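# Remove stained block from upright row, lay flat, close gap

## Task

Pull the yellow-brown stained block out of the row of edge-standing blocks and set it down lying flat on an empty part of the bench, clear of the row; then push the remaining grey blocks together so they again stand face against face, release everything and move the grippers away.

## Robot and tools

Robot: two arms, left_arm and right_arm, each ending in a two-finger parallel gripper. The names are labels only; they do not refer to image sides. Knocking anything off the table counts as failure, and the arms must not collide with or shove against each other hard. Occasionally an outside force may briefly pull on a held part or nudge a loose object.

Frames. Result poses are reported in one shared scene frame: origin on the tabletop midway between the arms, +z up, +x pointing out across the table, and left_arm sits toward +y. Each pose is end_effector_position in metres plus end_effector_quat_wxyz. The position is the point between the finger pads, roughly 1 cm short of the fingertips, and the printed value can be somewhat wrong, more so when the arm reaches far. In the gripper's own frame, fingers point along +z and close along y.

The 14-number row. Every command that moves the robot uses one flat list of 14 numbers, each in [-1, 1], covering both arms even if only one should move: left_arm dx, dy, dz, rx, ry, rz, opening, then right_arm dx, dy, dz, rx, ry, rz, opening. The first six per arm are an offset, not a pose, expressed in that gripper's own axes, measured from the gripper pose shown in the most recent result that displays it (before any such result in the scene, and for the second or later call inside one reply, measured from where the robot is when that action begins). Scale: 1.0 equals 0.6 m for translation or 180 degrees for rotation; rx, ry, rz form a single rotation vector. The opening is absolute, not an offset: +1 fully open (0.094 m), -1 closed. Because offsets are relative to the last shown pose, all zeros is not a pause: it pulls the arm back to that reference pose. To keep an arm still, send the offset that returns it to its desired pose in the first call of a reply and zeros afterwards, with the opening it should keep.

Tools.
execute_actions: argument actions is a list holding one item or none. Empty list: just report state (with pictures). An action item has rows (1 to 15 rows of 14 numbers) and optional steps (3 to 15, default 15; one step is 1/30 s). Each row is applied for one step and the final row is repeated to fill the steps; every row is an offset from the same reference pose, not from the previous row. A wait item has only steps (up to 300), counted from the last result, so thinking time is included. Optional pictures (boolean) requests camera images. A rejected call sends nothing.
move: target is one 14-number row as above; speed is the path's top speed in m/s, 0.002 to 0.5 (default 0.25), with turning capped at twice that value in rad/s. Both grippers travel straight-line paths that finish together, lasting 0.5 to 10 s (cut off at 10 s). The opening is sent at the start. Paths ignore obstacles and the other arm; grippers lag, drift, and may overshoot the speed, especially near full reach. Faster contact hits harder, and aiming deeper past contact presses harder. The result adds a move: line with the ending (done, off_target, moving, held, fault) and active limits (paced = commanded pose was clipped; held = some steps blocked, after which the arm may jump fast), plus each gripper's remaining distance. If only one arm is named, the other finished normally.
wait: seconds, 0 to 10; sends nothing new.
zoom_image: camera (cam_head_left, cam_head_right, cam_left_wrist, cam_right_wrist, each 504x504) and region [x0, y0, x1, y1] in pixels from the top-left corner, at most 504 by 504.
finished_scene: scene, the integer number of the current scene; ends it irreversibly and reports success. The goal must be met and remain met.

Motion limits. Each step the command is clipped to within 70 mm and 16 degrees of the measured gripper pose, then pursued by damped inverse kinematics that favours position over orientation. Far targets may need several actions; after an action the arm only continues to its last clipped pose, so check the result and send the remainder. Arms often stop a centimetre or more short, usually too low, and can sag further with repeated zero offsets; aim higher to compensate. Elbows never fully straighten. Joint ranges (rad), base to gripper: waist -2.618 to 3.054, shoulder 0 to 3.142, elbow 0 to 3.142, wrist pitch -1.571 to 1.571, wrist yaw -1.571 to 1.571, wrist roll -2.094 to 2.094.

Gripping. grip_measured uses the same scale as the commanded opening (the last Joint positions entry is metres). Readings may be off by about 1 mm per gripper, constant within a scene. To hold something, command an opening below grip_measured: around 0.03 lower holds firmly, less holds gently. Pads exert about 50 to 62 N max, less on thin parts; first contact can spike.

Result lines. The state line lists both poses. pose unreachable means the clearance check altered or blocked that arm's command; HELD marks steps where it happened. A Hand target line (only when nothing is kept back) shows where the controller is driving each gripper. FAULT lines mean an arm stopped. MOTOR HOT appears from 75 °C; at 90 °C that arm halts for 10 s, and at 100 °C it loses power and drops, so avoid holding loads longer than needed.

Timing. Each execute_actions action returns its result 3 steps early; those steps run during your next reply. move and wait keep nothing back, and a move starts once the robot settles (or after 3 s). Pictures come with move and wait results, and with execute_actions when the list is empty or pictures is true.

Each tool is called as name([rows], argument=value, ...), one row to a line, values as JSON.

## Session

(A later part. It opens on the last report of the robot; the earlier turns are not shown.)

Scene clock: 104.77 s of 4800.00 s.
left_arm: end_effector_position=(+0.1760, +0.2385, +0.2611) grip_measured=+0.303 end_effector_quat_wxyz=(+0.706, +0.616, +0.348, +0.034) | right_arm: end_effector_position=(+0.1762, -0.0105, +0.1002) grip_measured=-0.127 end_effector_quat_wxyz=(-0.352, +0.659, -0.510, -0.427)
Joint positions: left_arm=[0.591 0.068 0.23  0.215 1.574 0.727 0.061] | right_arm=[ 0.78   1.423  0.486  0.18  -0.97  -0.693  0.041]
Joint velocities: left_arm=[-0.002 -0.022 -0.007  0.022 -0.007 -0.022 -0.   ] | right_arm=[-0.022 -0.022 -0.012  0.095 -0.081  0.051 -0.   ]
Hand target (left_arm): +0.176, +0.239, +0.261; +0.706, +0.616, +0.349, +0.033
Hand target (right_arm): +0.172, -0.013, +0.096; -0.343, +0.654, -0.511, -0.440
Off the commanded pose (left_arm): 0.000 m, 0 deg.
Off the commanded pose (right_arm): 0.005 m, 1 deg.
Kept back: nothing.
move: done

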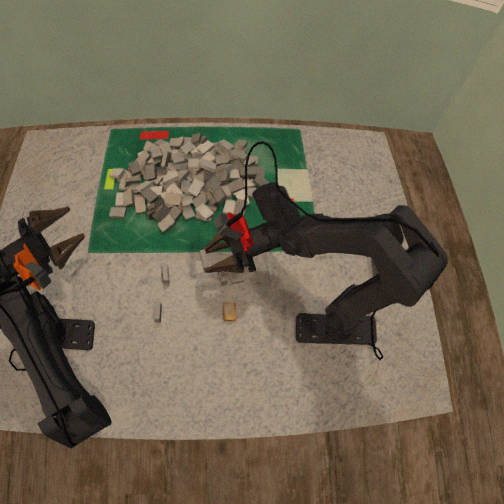

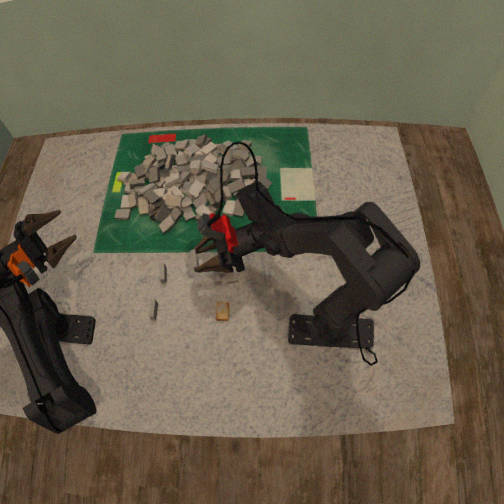

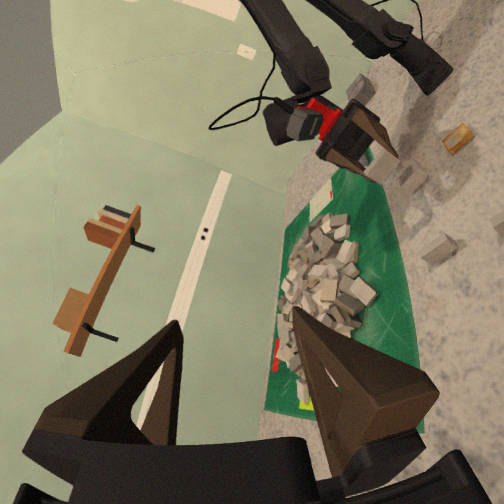

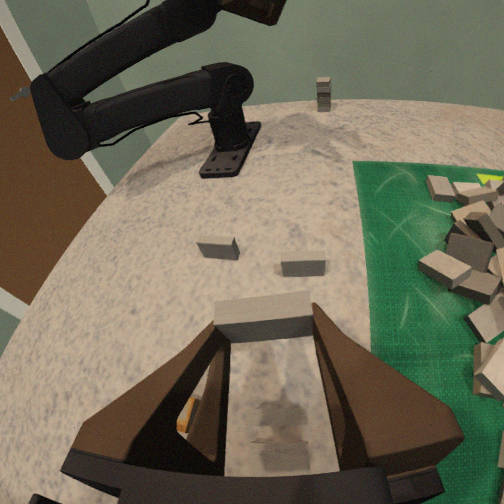

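move(target=[0,0,0,0,0,0,0.3,0.015,0.11,0.177,0.078,0,0.031,-0.2], speed=0.15)

Scene clock: 106.73 s of 4800.00 s.
left_arm: end_effector_position=(+0.1759, +0.2385, +0.2611) grip_measured=+0.303 end_effector_quat_wxyz=(+0.706, +0.616, +0.348, +0.034) | right_arm: end_effector_position=(+0.0958, +0.0695, +0.0564) grip_measured=-0.127 end_effector_quat_wxyz=(-0.416, +0.583, -0.586, -0.379)
Joint positions: left_arm=[0.591 0.068 0.23  0.217 1.574 0.727 0.061] | right_arm=[ 1.439  1.718  0.313  1.024 -0.166 -0.112  0.041]
Joint velocities: left_arm=[-0.002 -0.007  0.012 -0.007 -0.066  0.007 -0.   ] | right_arm=[-0.012 -0.012 -0.032 -0.081  0.037 -0.051 -0.   ]
Hand target (left_arm): +0.176, +0.239, +0.261; +0.706, +0.616, +0.348, +0.034
Hand target (right_arm): +0.092, +0.064, +0.051; -0.412, +0.584, -0.589, -0.378
Off the commanded pose (left_arm): 0.000 m, 0 deg.
Off the commanded pose (right_arm): 0.009 m, 1 deg.
Kept back: nothing.
move: done

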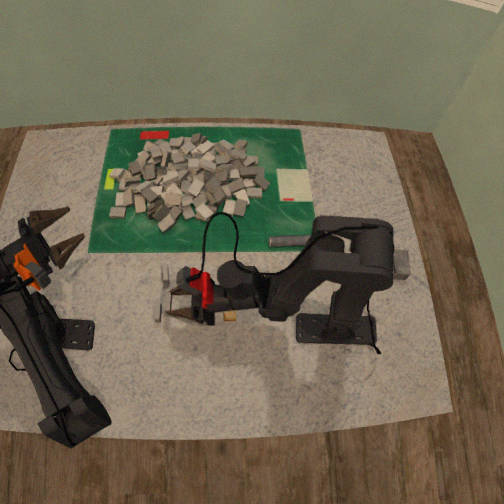

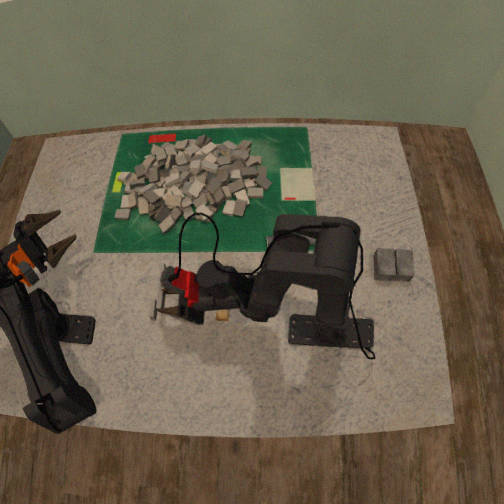

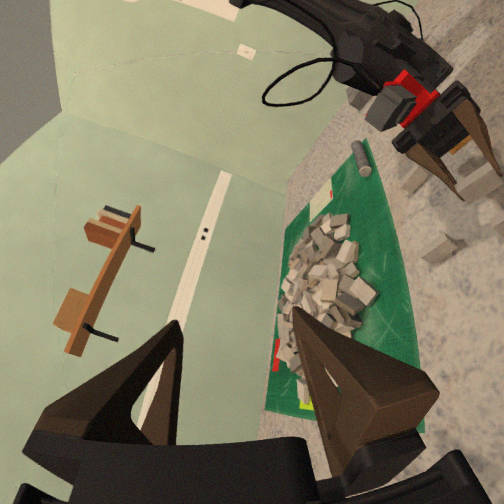

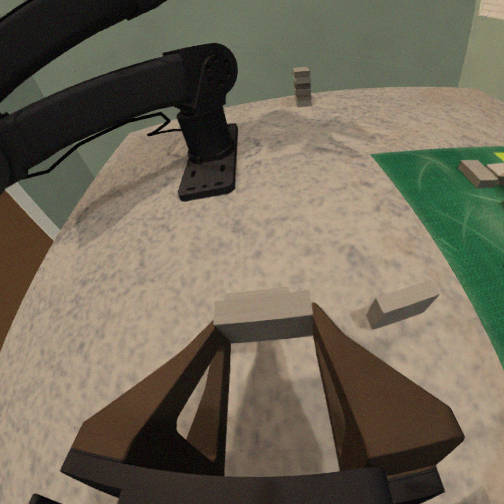

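move(target=[0,0,0,0,0,0,0.3,0.07,0.012,0.015,0,0,0,-0.2], speed=0.05)

Scene clock: 108.43 s of 4800.00 s.
left_arm: end_effector_position=(+0.1759, +0.2385, +0.2612) grip_measured=+0.303 end_effector_quat_wxyz=(+0.706, +0.617, +0.347, +0.035) | right_arm: end_effector_position=(+0.0943, +0.0680, +0.0187) grip_measured=-0.127 end_effector_quat_wxyz=(-0.419, +0.583, -0.584, -0.379)
Joint positions: left_arm=[0.591 0.068 0.23  0.218 1.574 0.727 0.061] | right_arm=[ 1.445  1.993  0.292  1.328 -0.159 -0.111  0.041]
Joint velocities: left_arm=[-0.012 -0.022 -0.002 -0.022 -0.066 -0.051 -0.   ] | right_arm=[-0.017  0.017 -0.007  0.022 -0.007 -0.022 -0.   ]
Hand target (left_arm): +0.176, +0.238, +0.261; +0.706, +0.616, +0.348, +0.034
Hand target (right_arm): +0.091, +0.063, +0.015; -0.416, +0.584, -0.586, -0.379
Off the commanded pose (left_arm): 0.000 m, 0 deg.
Off the commanded pose (right_arm): 0.008 m, 0 deg.
Kept back: nothing.
move: done

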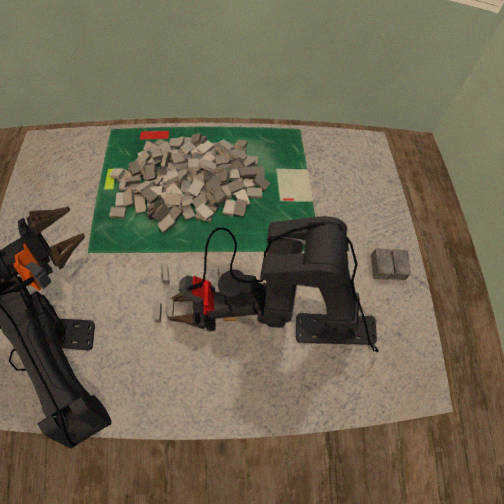

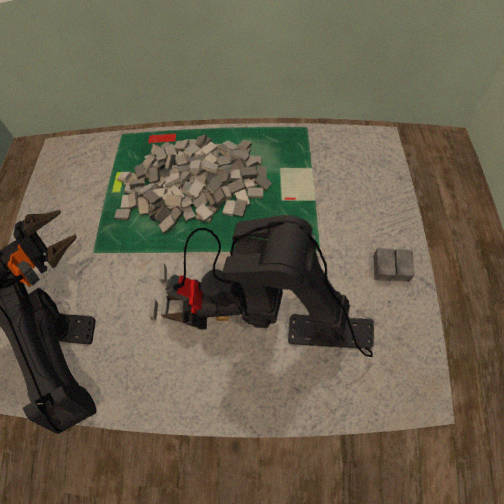

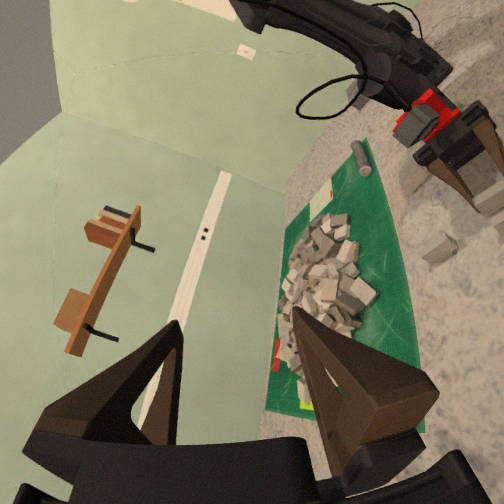

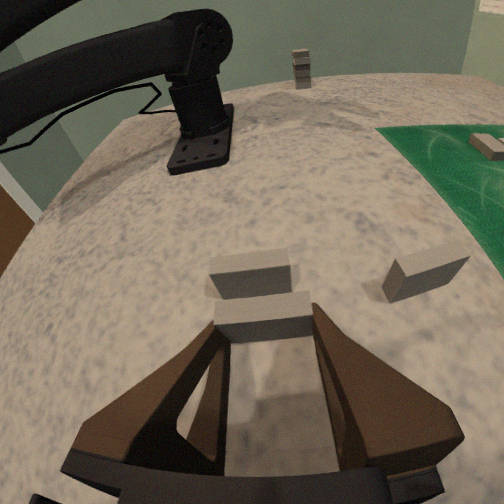

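move(target=[0,0,0,0,0,0,0.3,0.008,0,0.002,0,0,0,-0.2], speed=0.03)

move(target=[0,0,0,0,0,0,0.3,0,0,0,0,0,0,0.3])

move(target=[0,0,0,0,0,0,0.3,-0.17,0,-0.08,0,0,0,0.3], speed=0.15)

move(target=[0,0,0,0,0,0,0.3,0,0,-0.05,0,0.39,0,0.3])

Scene clock: 109.37 s of 4800.00 s.
left_arm: end_effector_position=(+0.1759, +0.2384, +0.2613) grip_measured=+0.303 end_effector_quat_wxyz=(+0.706, +0.617, +0.347, +0.035) | right_arm: end_effector_position=(+0.0941, +0.0669, +0.0139) grip_measured=-0.127 end_effector_quat_wxyz=(-0.416, +0.584, -0.586, -0.377)
Joint positions: left_arm=[0.591 0.068 0.23  0.22  1.574 0.727 0.061] | right_arm=[ 1.445  2.012  0.292  1.337 -0.158 -0.111  0.041]
Joint velocities: left_arm=[ 0.027 -0.017 -0.002 -0.051 -0.022 -0.037  0.   ] | right_arm=[-0.027 -0.012  0.007 -0.081  0.051 -0.037 -0.   ]
Hand target (left_arm): +0.176, +0.238, +0.261; +0.706, +0.617, +0.347, +0.035
Hand target (right_arm): +0.095, +0.067, +0.014; -0.419, +0.583, -0.584, -0.379
Off the commanded pose (left_arm): 0.000 m, 0 deg.
Off the commanded pose (right_arm): 0.001 m, 1 deg.
Kept back: nothing.
move: done

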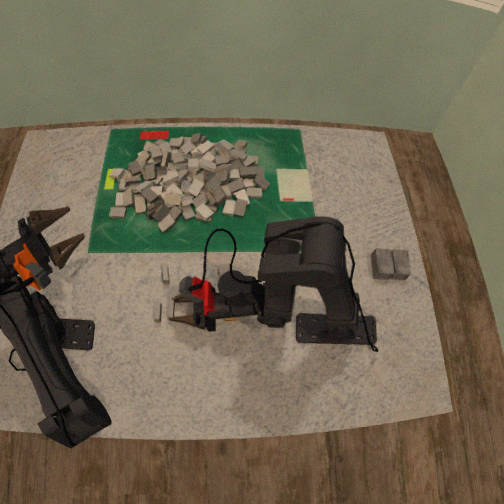

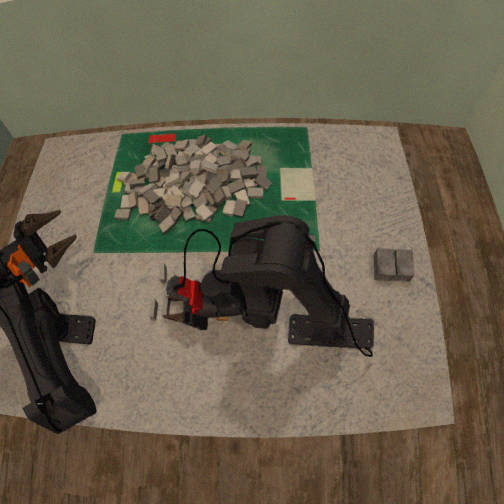

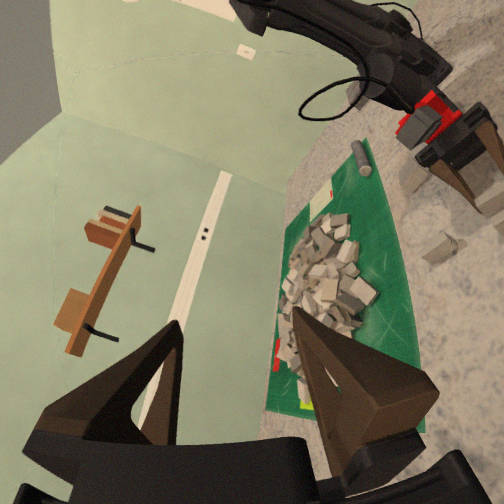

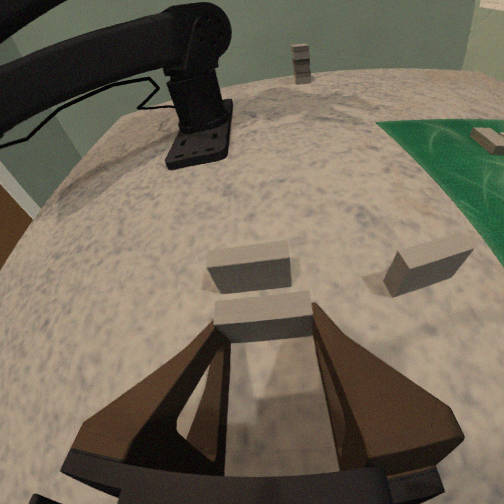

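Scene clock: 109.87 s of 4800.00 s.
left_arm: end_effector_position=(+0.1758, +0.2384, +0.2614) grip_measured=+0.303 end_effector_quat_wxyz=(+0.706, +0.617, +0.346, +0.036) | right_arm: end_effector_position=(+0.0941, +0.0670, +0.0141) grip_measured=+0.298 end_effector_quat_wxyz=(-0.416, +0.584, -0.586, -0.377)
Joint positions: left_arm=[0.591 0.068 0.23  0.221 1.574 0.727 0.061] | right_arm=[ 1.445  2.012  0.292  1.338 -0.158 -0.111  0.061]
Joint velocities: left_arm=[-0.012 -0.007 -0.002 -0.022 -0.022  0.051 -0.001] | right_arm=[ 0.002  0.002 -0.022 -0.066  0.007 -0.022  0.   ]
Hand target (left_arm): +0.176, +0.238, +0.261; +0.706, +0.617, +0.347, +0.035
Hand target (right_arm): +0.094, +0.067, +0.014; -0.416, +0.584, -0.586, -0.377
Off the commanded pose (left_arm): 0.000 m, 0 deg.
Off the commanded pose (right_arm): 0.000 m, 0 deg.
Kept back: nothing.
move: done

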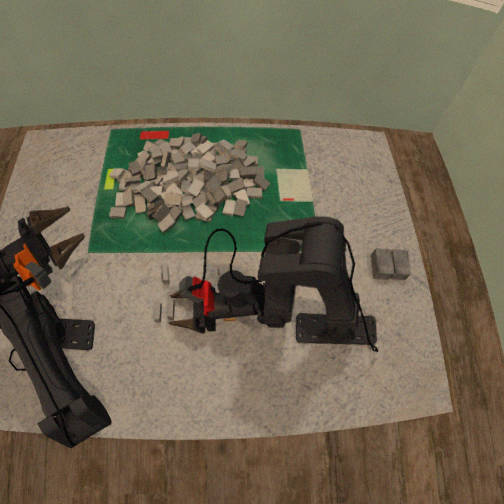

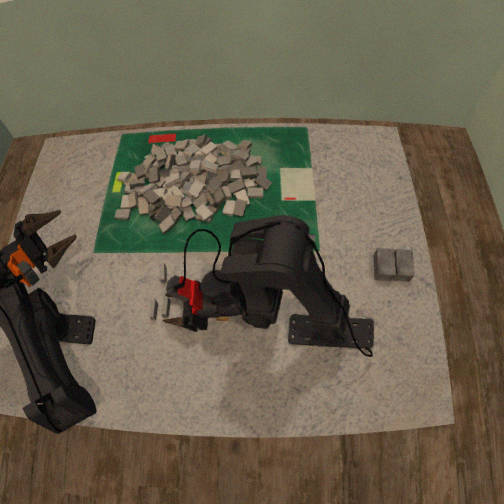

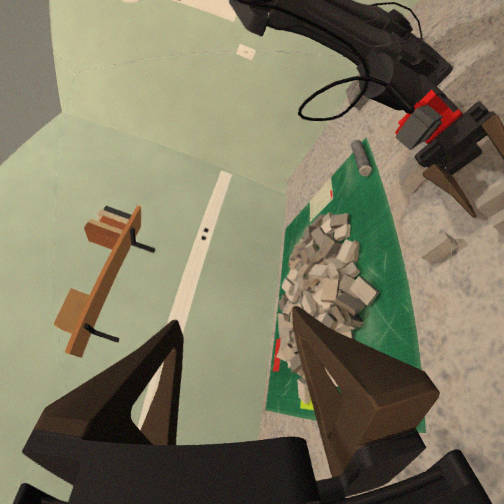

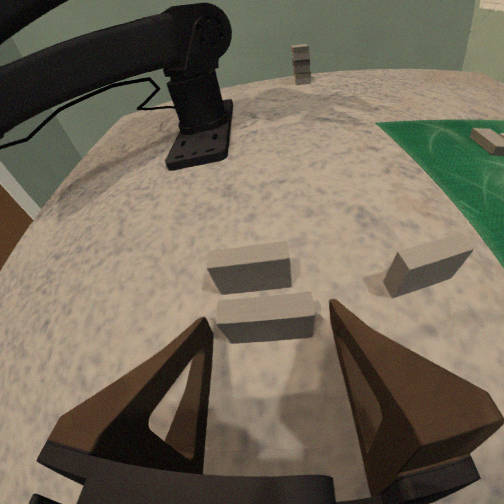

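Scene clock: 111.43 s of 4800.00 s.
left_arm: end_effector_position=(+0.1758, +0.2384, +0.2615) grip_measured=+0.303 end_effector_quat_wxyz=(+0.706, +0.617, +0.346, +0.036) | right_arm: end_effector_position=(+0.0892, +0.0548, +0.1138) grip_measured=+0.298 end_effector_quat_wxyz=(-0.411, +0.587, -0.589, -0.373)
Joint positions: left_arm=[0.591 0.068 0.23  0.222 1.574 0.727 0.061] | right_arm=[ 1.456  1.314  0.363  0.553 -0.148 -0.109  0.061]
Joint velocities: left_arm=[ 0.002 -0.002 -0.002 -0.007 -0.037 -0.037 -0.   ] | right_arm=[-0.012  0.007  0.007 -0.037 -0.066  0.022 -0.   ]
Hand target (left_arm): +0.176, +0.238, +0.261; +0.706, +0.617, +0.346, +0.036
Hand target (right_arm): +0.088, +0.060, +0.125; -0.416, +0.584, -0.586, -0.377
Off the commanded pose (left_arm): 0.000 m, 0 deg.
Off the commanded pose (right_arm): 0.014 m, 1 deg.
Kept back: nothing.
move: off_target (right_arm)

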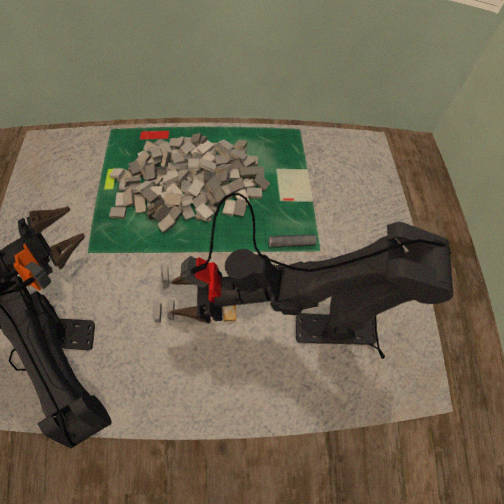

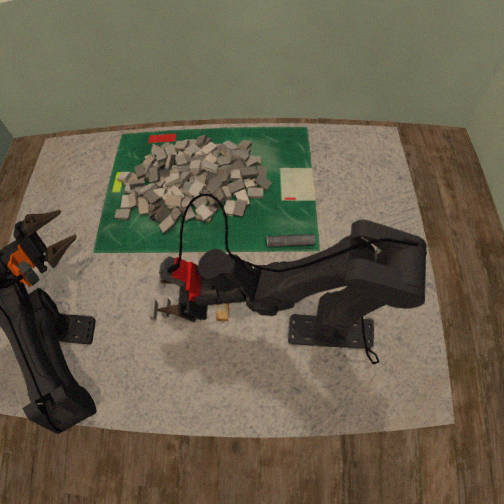

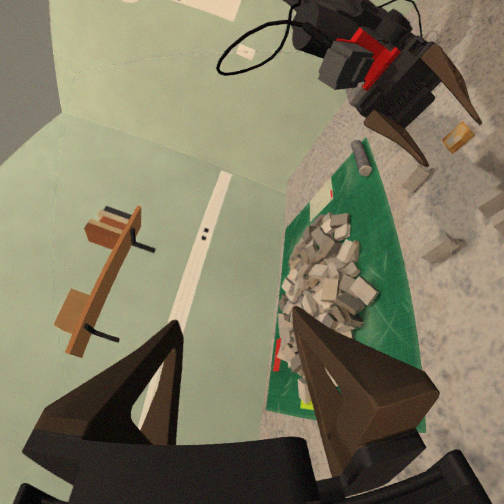

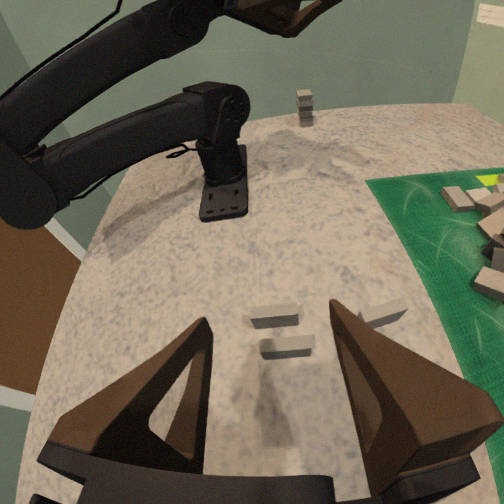

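Scene clock: 114.57 s of 4800.00 s.
left_arm: end_effector_position=(+0.1758, +0.2384, +0.2616) grip_measured=+0.303 end_effector_quat_wxyz=(+0.706, +0.617, +0.346, +0.037) | right_arm: end_effector_position=(+0.0894, +0.0242, +0.1242) grip_measured=+0.298 end_effector_quat_wxyz=(-0.005, +0.697, -0.717, +0.037)
Joint positions: left_arm=[0.591 0.068 0.23  0.223 1.574 0.727 0.061] | right_arm=[ 1.547  1.876  1.642 -1.375  0.064 -0.091  0.061]
Joint velocities: left_arm=[-0.007 -0.022  0.012  0.022  0.022 -0.022 -0.   ] | right_arm=[ 0.022 -0.007 -0.002  0.037  0.022 -0.007 -0.001]
Hand target (left_arm): +0.176, +0.238, +0.261; +0.706, +0.617, +0.346, +0.036
Hand target (right_arm): +0.088, +0.027, +0.127; -0.008, +0.697, -0.716, +0.041
Off the commanded pose (left_arm): 0.000 m, 0 deg.
Off the commanded pose (right_arm): 0.003 m, 1 deg.
Kept back: nothing.
move: done

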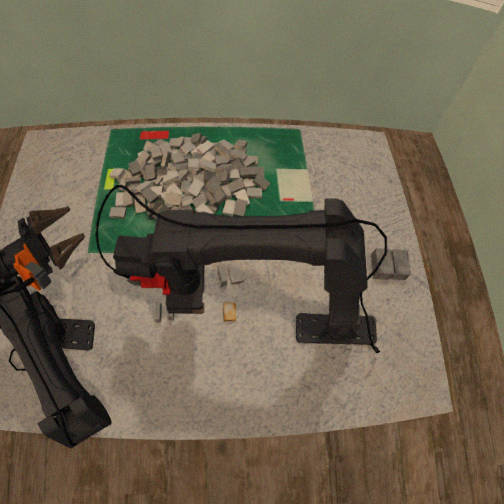

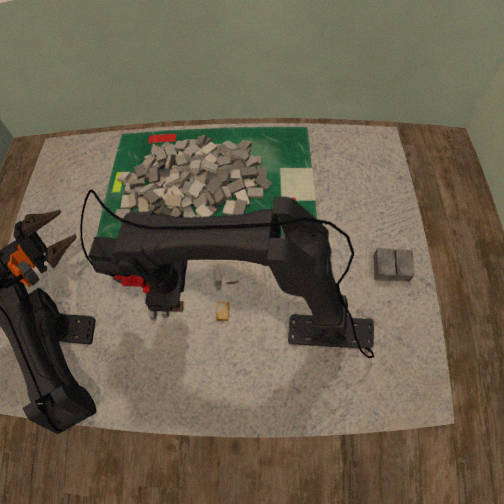

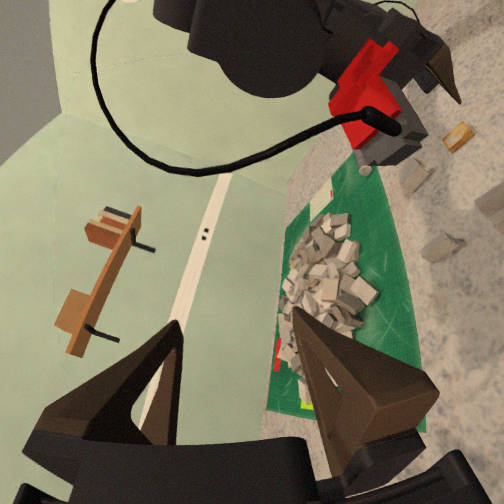

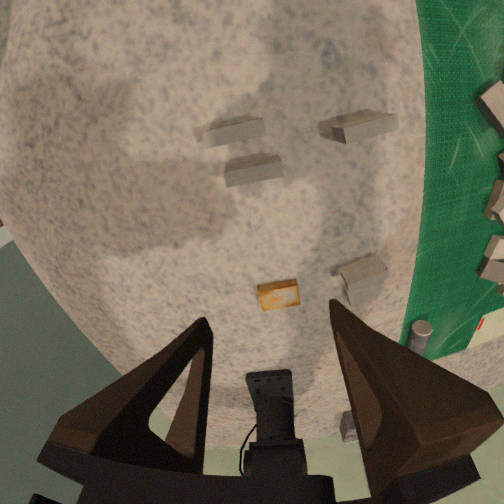

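move(target=[0,0,0,0,0,0,0.3,0.117,-0.15,0.1,0,-0.01,-0.095,0.3])

Scene clock: 116.17 s of 4800.00 s.
left_arm: end_effector_position=(+0.1757, +0.2384, +0.2617) grip_measured=+0.303 end_effector_quat_wxyz=(+0.706, +0.618, +0.345, +0.037) | right_arm: end_effector_position=(+0.1815, -0.0490, +0.0703) grip_measured=+0.298 end_effector_quat_wxyz=(-0.002, +0.794, -0.607, +0.033)
Joint positions: left_arm=[0.591 0.068 0.23  0.225 1.574 0.727 0.061] | right_arm=[ 1.206  1.718  1.232 -1.093  0.065 -0.726  0.061]
Joint velocities: left_arm=[ 0.012  0.017  0.012 -0.007  0.007 -0.022 -0.001] | right_arm=[ 0.022 -0.002 -0.027 -0.037 -0.022 -0.051 -0.002]
Hand target (left_arm): +0.176, +0.238, +0.262; +0.706, +0.617, +0.346, +0.037
Hand target (right_arm): +0.180, -0.051, +0.071; -0.007, +0.796, -0.605, +0.026
Off the commanded pose (left_arm): 0.000 m, 0 deg.
Off the commanded pose (right_arm): 0.003 m, 1 deg.
Kept back: nothing.
move: done

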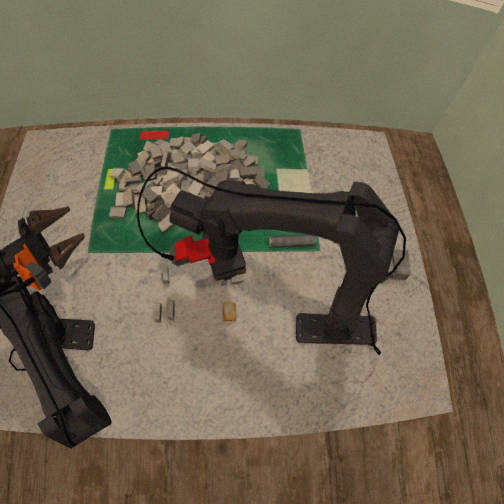

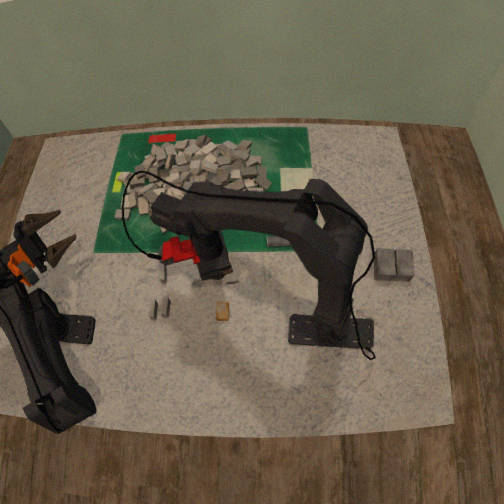

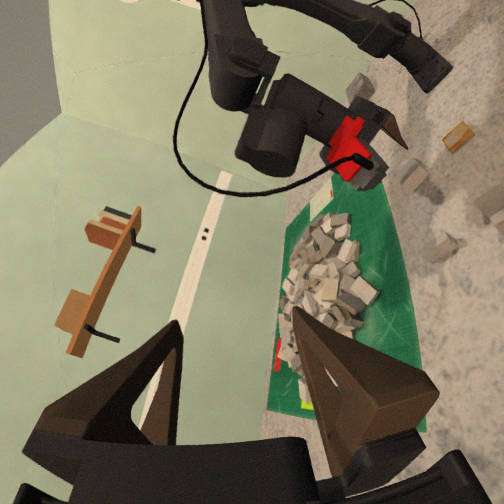

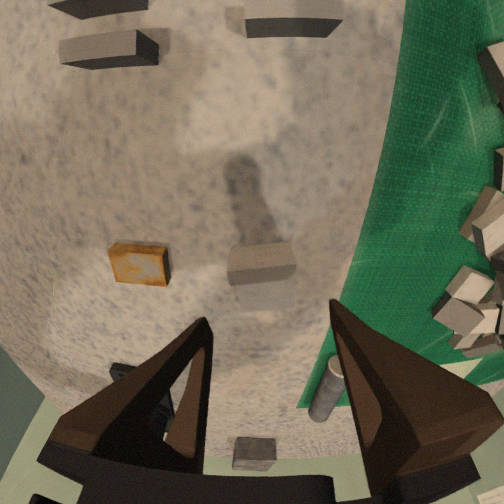

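move(target=[0,0,0,0,0,0,0.3,-0.005,0.006,0.05,0,-0.012,0,0.3], speed=0.1)

Scene clock: 117.40 s of 4800.00 s.
left_arm: end_effector_position=(+0.1757, +0.2384, +0.2617) grip_measured=+0.303 end_effector_quat_wxyz=(+0.706, +0.618, +0.345, +0.038) | right_arm: end_effector_position=(+0.1806, -0.0454, +0.0468) grip_measured=+0.298 end_effector_quat_wxyz=(-0.020, +0.794, -0.607, +0.022)
Joint positions: left_arm=[0.591 0.068 0.23  0.226 1.574 0.727 0.061] | right_arm=[ 1.206  1.718  1.135 -0.956  0.051 -0.728  0.061]
Joint velocities: left_arm=[-0.022  0.002 -0.012  0.022  0.051 -0.037  0.001] | right_arm=[-0.002 -0.017  0.002  0.022 -0.007 -0.037 -0.   ]
Hand target (left_arm): +0.176, +0.238, +0.262; +0.706, +0.618, +0.345, +0.037
Hand target (right_arm): +0.178, -0.048, +0.040; -0.013, +0.794, -0.607, +0.018
Off the commanded pose (left_arm): 0.000 m, 0 deg.
Off the commanded pose (right_arm): 0.007 m, 1 deg.
Kept back: nothing.
move: done

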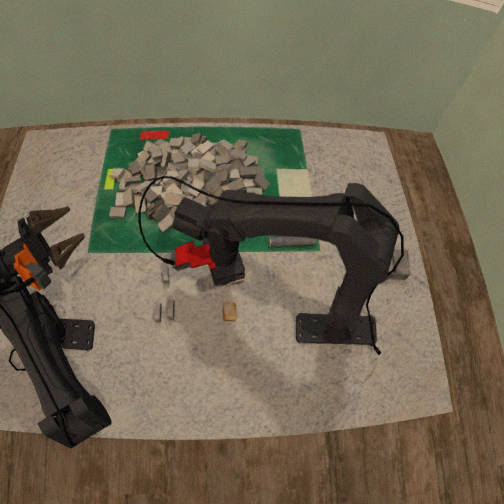

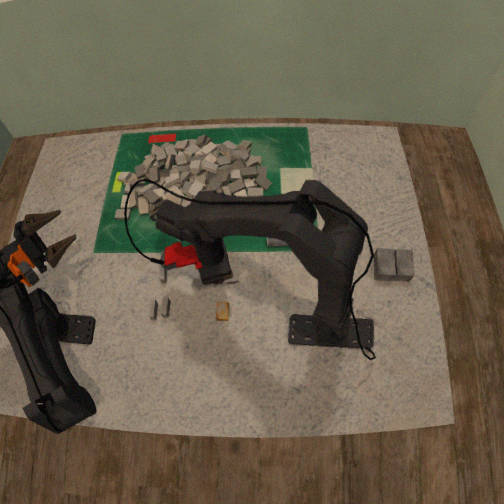

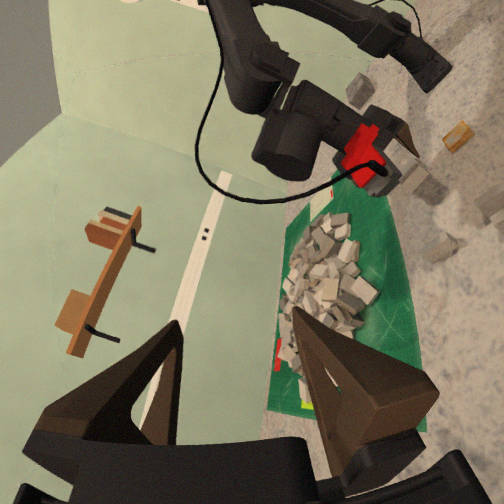

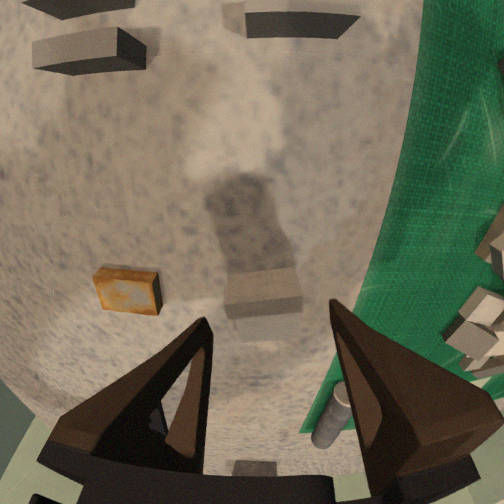

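move(target=[0,0,0,0,0,0,0.3,0.004,0.003,0.045,0,0,0,0.3], speed=0.06)

Scene clock: 118.60 s of 4800.00 s.
left_arm: end_effector_position=(+0.1757, +0.2383, +0.2618) grip_measured=+0.303 end_effector_quat_wxyz=(+0.706, +0.618, +0.344, +0.038) | right_arm: end_effector_position=(+0.1813, -0.0439, +0.0278) grip_measured=+0.298 end_effector_quat_wxyz=(-0.029, +0.794, -0.607, +0.021)
Joint positions: left_arm=[0.591 0.068 0.23  0.227 1.574 0.727 0.061] | right_arm=[ 1.206  1.737  1.076 -0.861  0.051 -0.728  0.061]
Joint velocities: left_arm=[ 0.002 -0.002  0.002 -0.007 -0.022  0.022  0.001] | right_arm=[ 0.002 -0.017  0.002  0.051  0.037  0.007 -0.   ]
Hand target (left_arm): +0.176, +0.238, +0.262; +0.706, +0.618, +0.345, +0.038
Hand target (right_arm): +0.181, -0.048, +0.020; -0.020, +0.794, -0.607, +0.022
Off the commanded pose (left_arm): 0.000 m, 0 deg.
Off the commanded pose (right_arm): 0.009 m, 1 deg.
Kept back: nothing.
move: done

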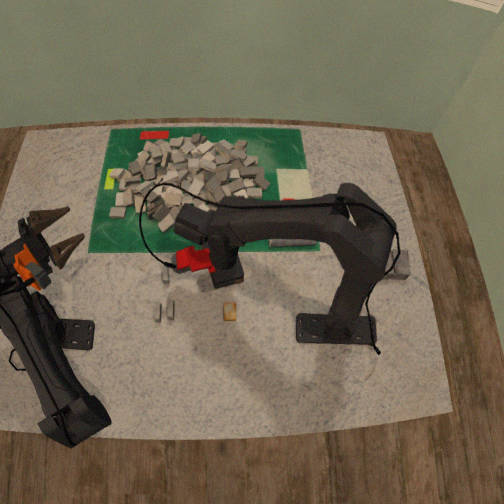

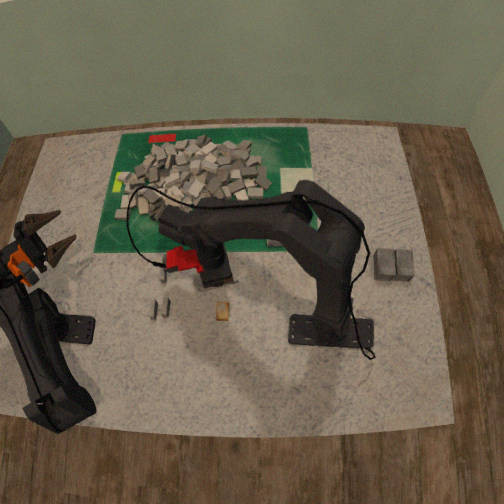

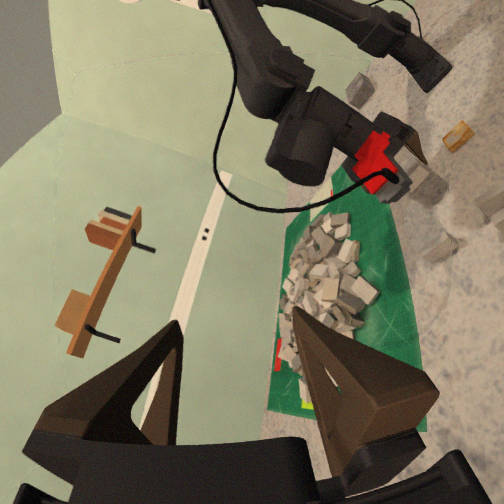

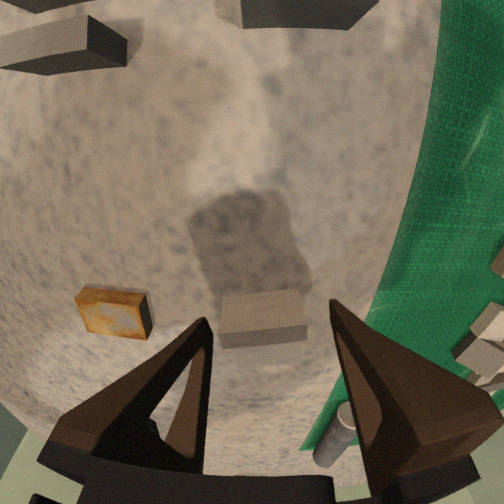

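move(target=[0,0,0,0,0,0,0.3,0.004,0,0.02,0,0,0,-0.2], speed=0.04)

move(target=[0,0,0,0,0,0,0.3,0,0,-0.1,0,0,0,-0.2], speed=0.1)

Scene clock: 119.53 s of 4800.00 s.
left_arm: end_effector_position=(+0.1757, +0.2383, +0.2619) grip_measured=+0.303 end_effector_quat_wxyz=(+0.706, +0.618, +0.344, +0.038) | right_arm: end_effector_position=(+0.1830, -0.0405, +0.0275) grip_measured=-0.139 end_effector_quat_wxyz=(-0.036, +0.794, -0.607, +0.019)
Joint positions: left_arm=[0.591 0.068 0.23  0.228 1.574 0.727 0.061] | right_arm=[ 1.206  1.737  1.073 -0.842  0.051 -0.728  0.04 ]
Joint velocities: left_arm=[ 0.007  0.007 -0.012  0.022 -0.007  0.007  0.001] | right_arm=[ 0.002 -0.007 -0.027 -0.022 -0.022  0.081 -0.   ]
Hand target (left_arm): +0.176, +0.238, +0.262; +0.706, +0.618, +0.344, +0.038
Hand target (right_arm): +0.182, -0.046, +0.016; -0.028, +0.794, -0.607, +0.021
Off the commanded pose (left_arm): 0.000 m, 0 deg.
Off the commanded pose (right_arm): 0.013 m, 1 deg.
Kept back: nothing.
move: off_target (right_arm)

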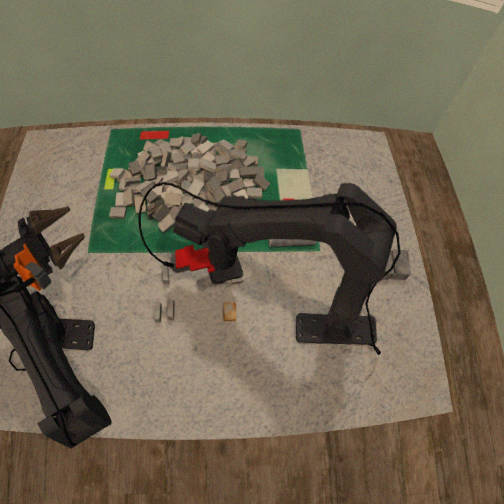

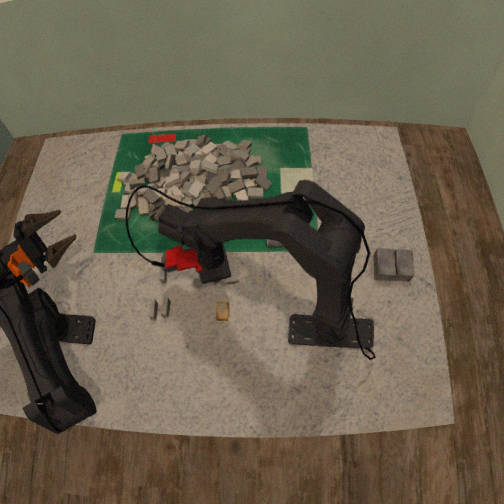

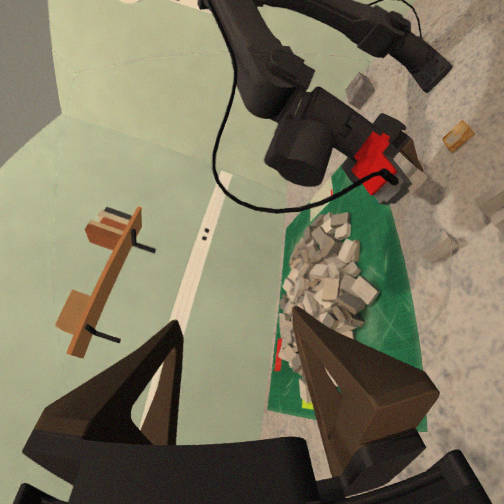

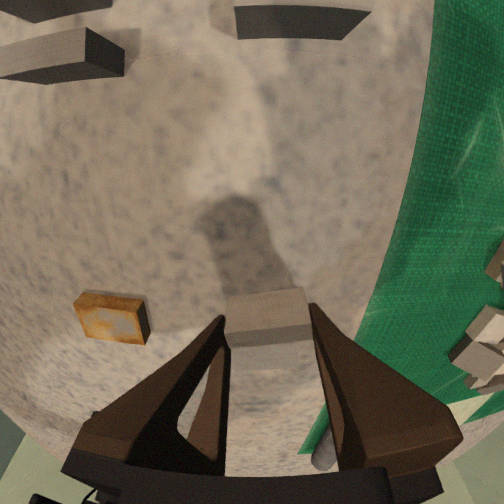

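Scene clock: 120.73 s of 4800.00 s.
left_arm: end_effector_position=(+0.1756, +0.2383, +0.2620) grip_measured=+0.303 end_effector_quat_wxyz=(+0.706, +0.618, +0.344, +0.039) | right_arm: end_effector_position=(+0.1791, -0.0483, +0.0746) grip_measured=-0.139 end_effector_quat_wxyz=(-0.022, +0.794, -0.607, +0.022)
Joint positions: left_arm=[0.591 0.068 0.23  0.229 1.574 0.727 0.061] | right_arm=[ 1.206  1.673  1.199 -1.062  0.051 -0.728  0.04 ]
Joint velocities: left_arm=[-0.007  0.002  0.002  0.007  0.051  0.007 -0.001] | right_arm=[-0.022  0.007  0.007 -0.081 -0.037 -0.007  0.   ]
Hand target (left_arm): +0.176, +0.238, +0.262; +0.706, +0.618, +0.344, +0.038
Hand target (right_arm): +0.179, -0.043, +0.087; -0.037, +0.794, -0.607, +0.019
Off the commanded pose (left_arm): 0.000 m, 0 deg.
Off the commanded pose (right_arm): 0.014 m, 2 deg.
Kept back: nothing.
move: off_target (right_arm)

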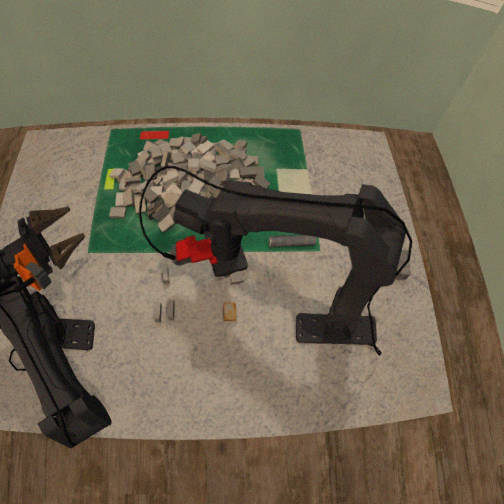

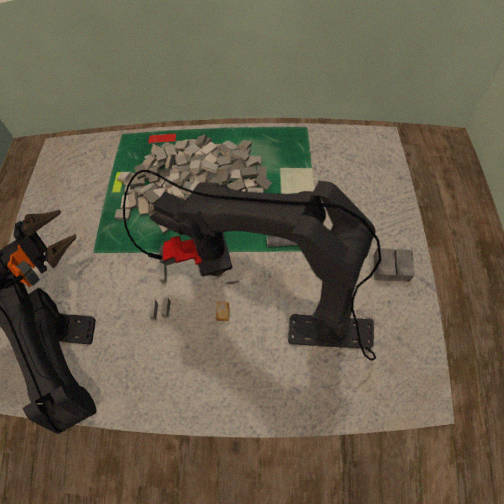

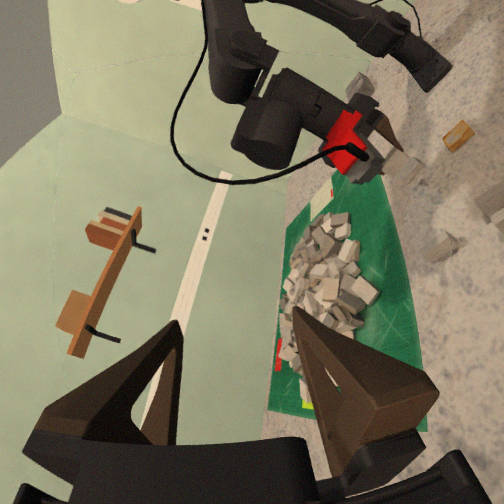

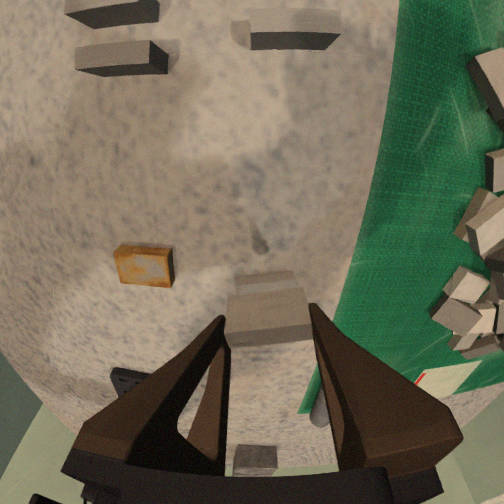

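move(target=[0,0,0,0,0,0,0.3,-0.17,0.03,0,0,0,0.055,-0.2], speed=0.15)

Scene clock: 122.77 s of 4800.00 s.
left_arm: end_effector_position=(+0.1756, +0.2383, +0.2620) grip_measured=+0.303 end_effector_quat_wxyz=(+0.706, +0.619, +0.343, +0.039) | right_arm: end_effector_position=(+0.1326, +0.0411, +0.0705) grip_measured=-0.139 end_effector_quat_wxyz=(-0.023, +0.742, -0.670, +0.018)
Joint positions: left_arm=[0.591 0.068 0.23  0.231 1.574 0.727 0.061] | right_arm=[ 1.43   1.934  1.508 -1.12   0.054 -0.339  0.04 ]
Joint velocities: left_arm=[-0.007  0.012 -0.012 -0.051 -0.037  0.037  0.   ] | right_arm=[-0.017 -0.017 -0.012 -0.066  0.007  0.022 -0.   ]
Hand target (left_arm): +0.176, +0.238, +0.262; +0.706, +0.618, +0.344, +0.039
Hand target (right_arm): +0.134, +0.045, +0.074; -0.026, +0.739, -0.673, +0.020
Off the commanded pose (left_arm): 0.000 m, 0 deg.
Off the commanded pose (right_arm): 0.005 m, 1 deg.
Kept back: nothing.
move: done

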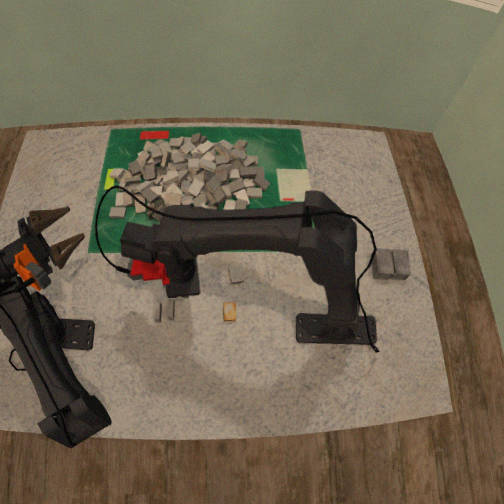

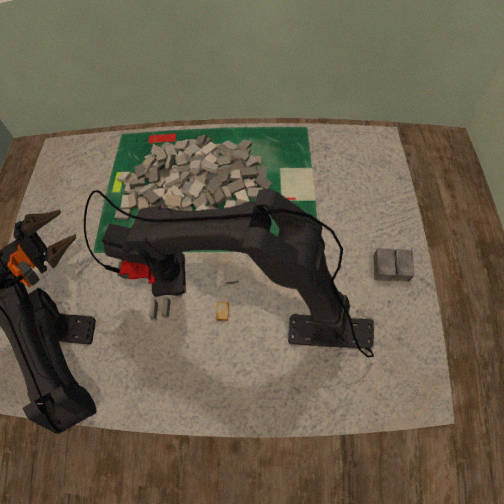

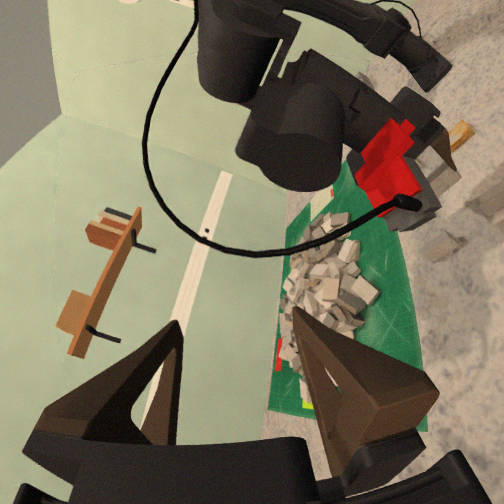

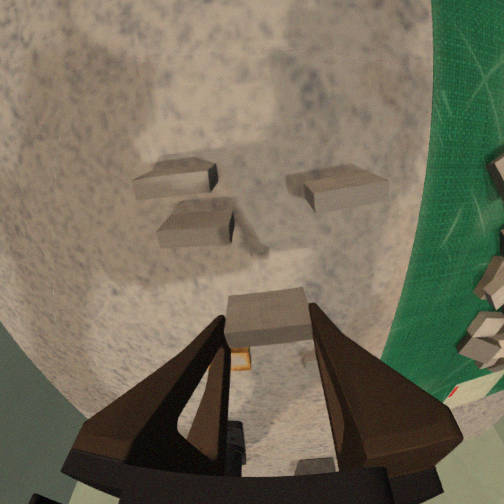

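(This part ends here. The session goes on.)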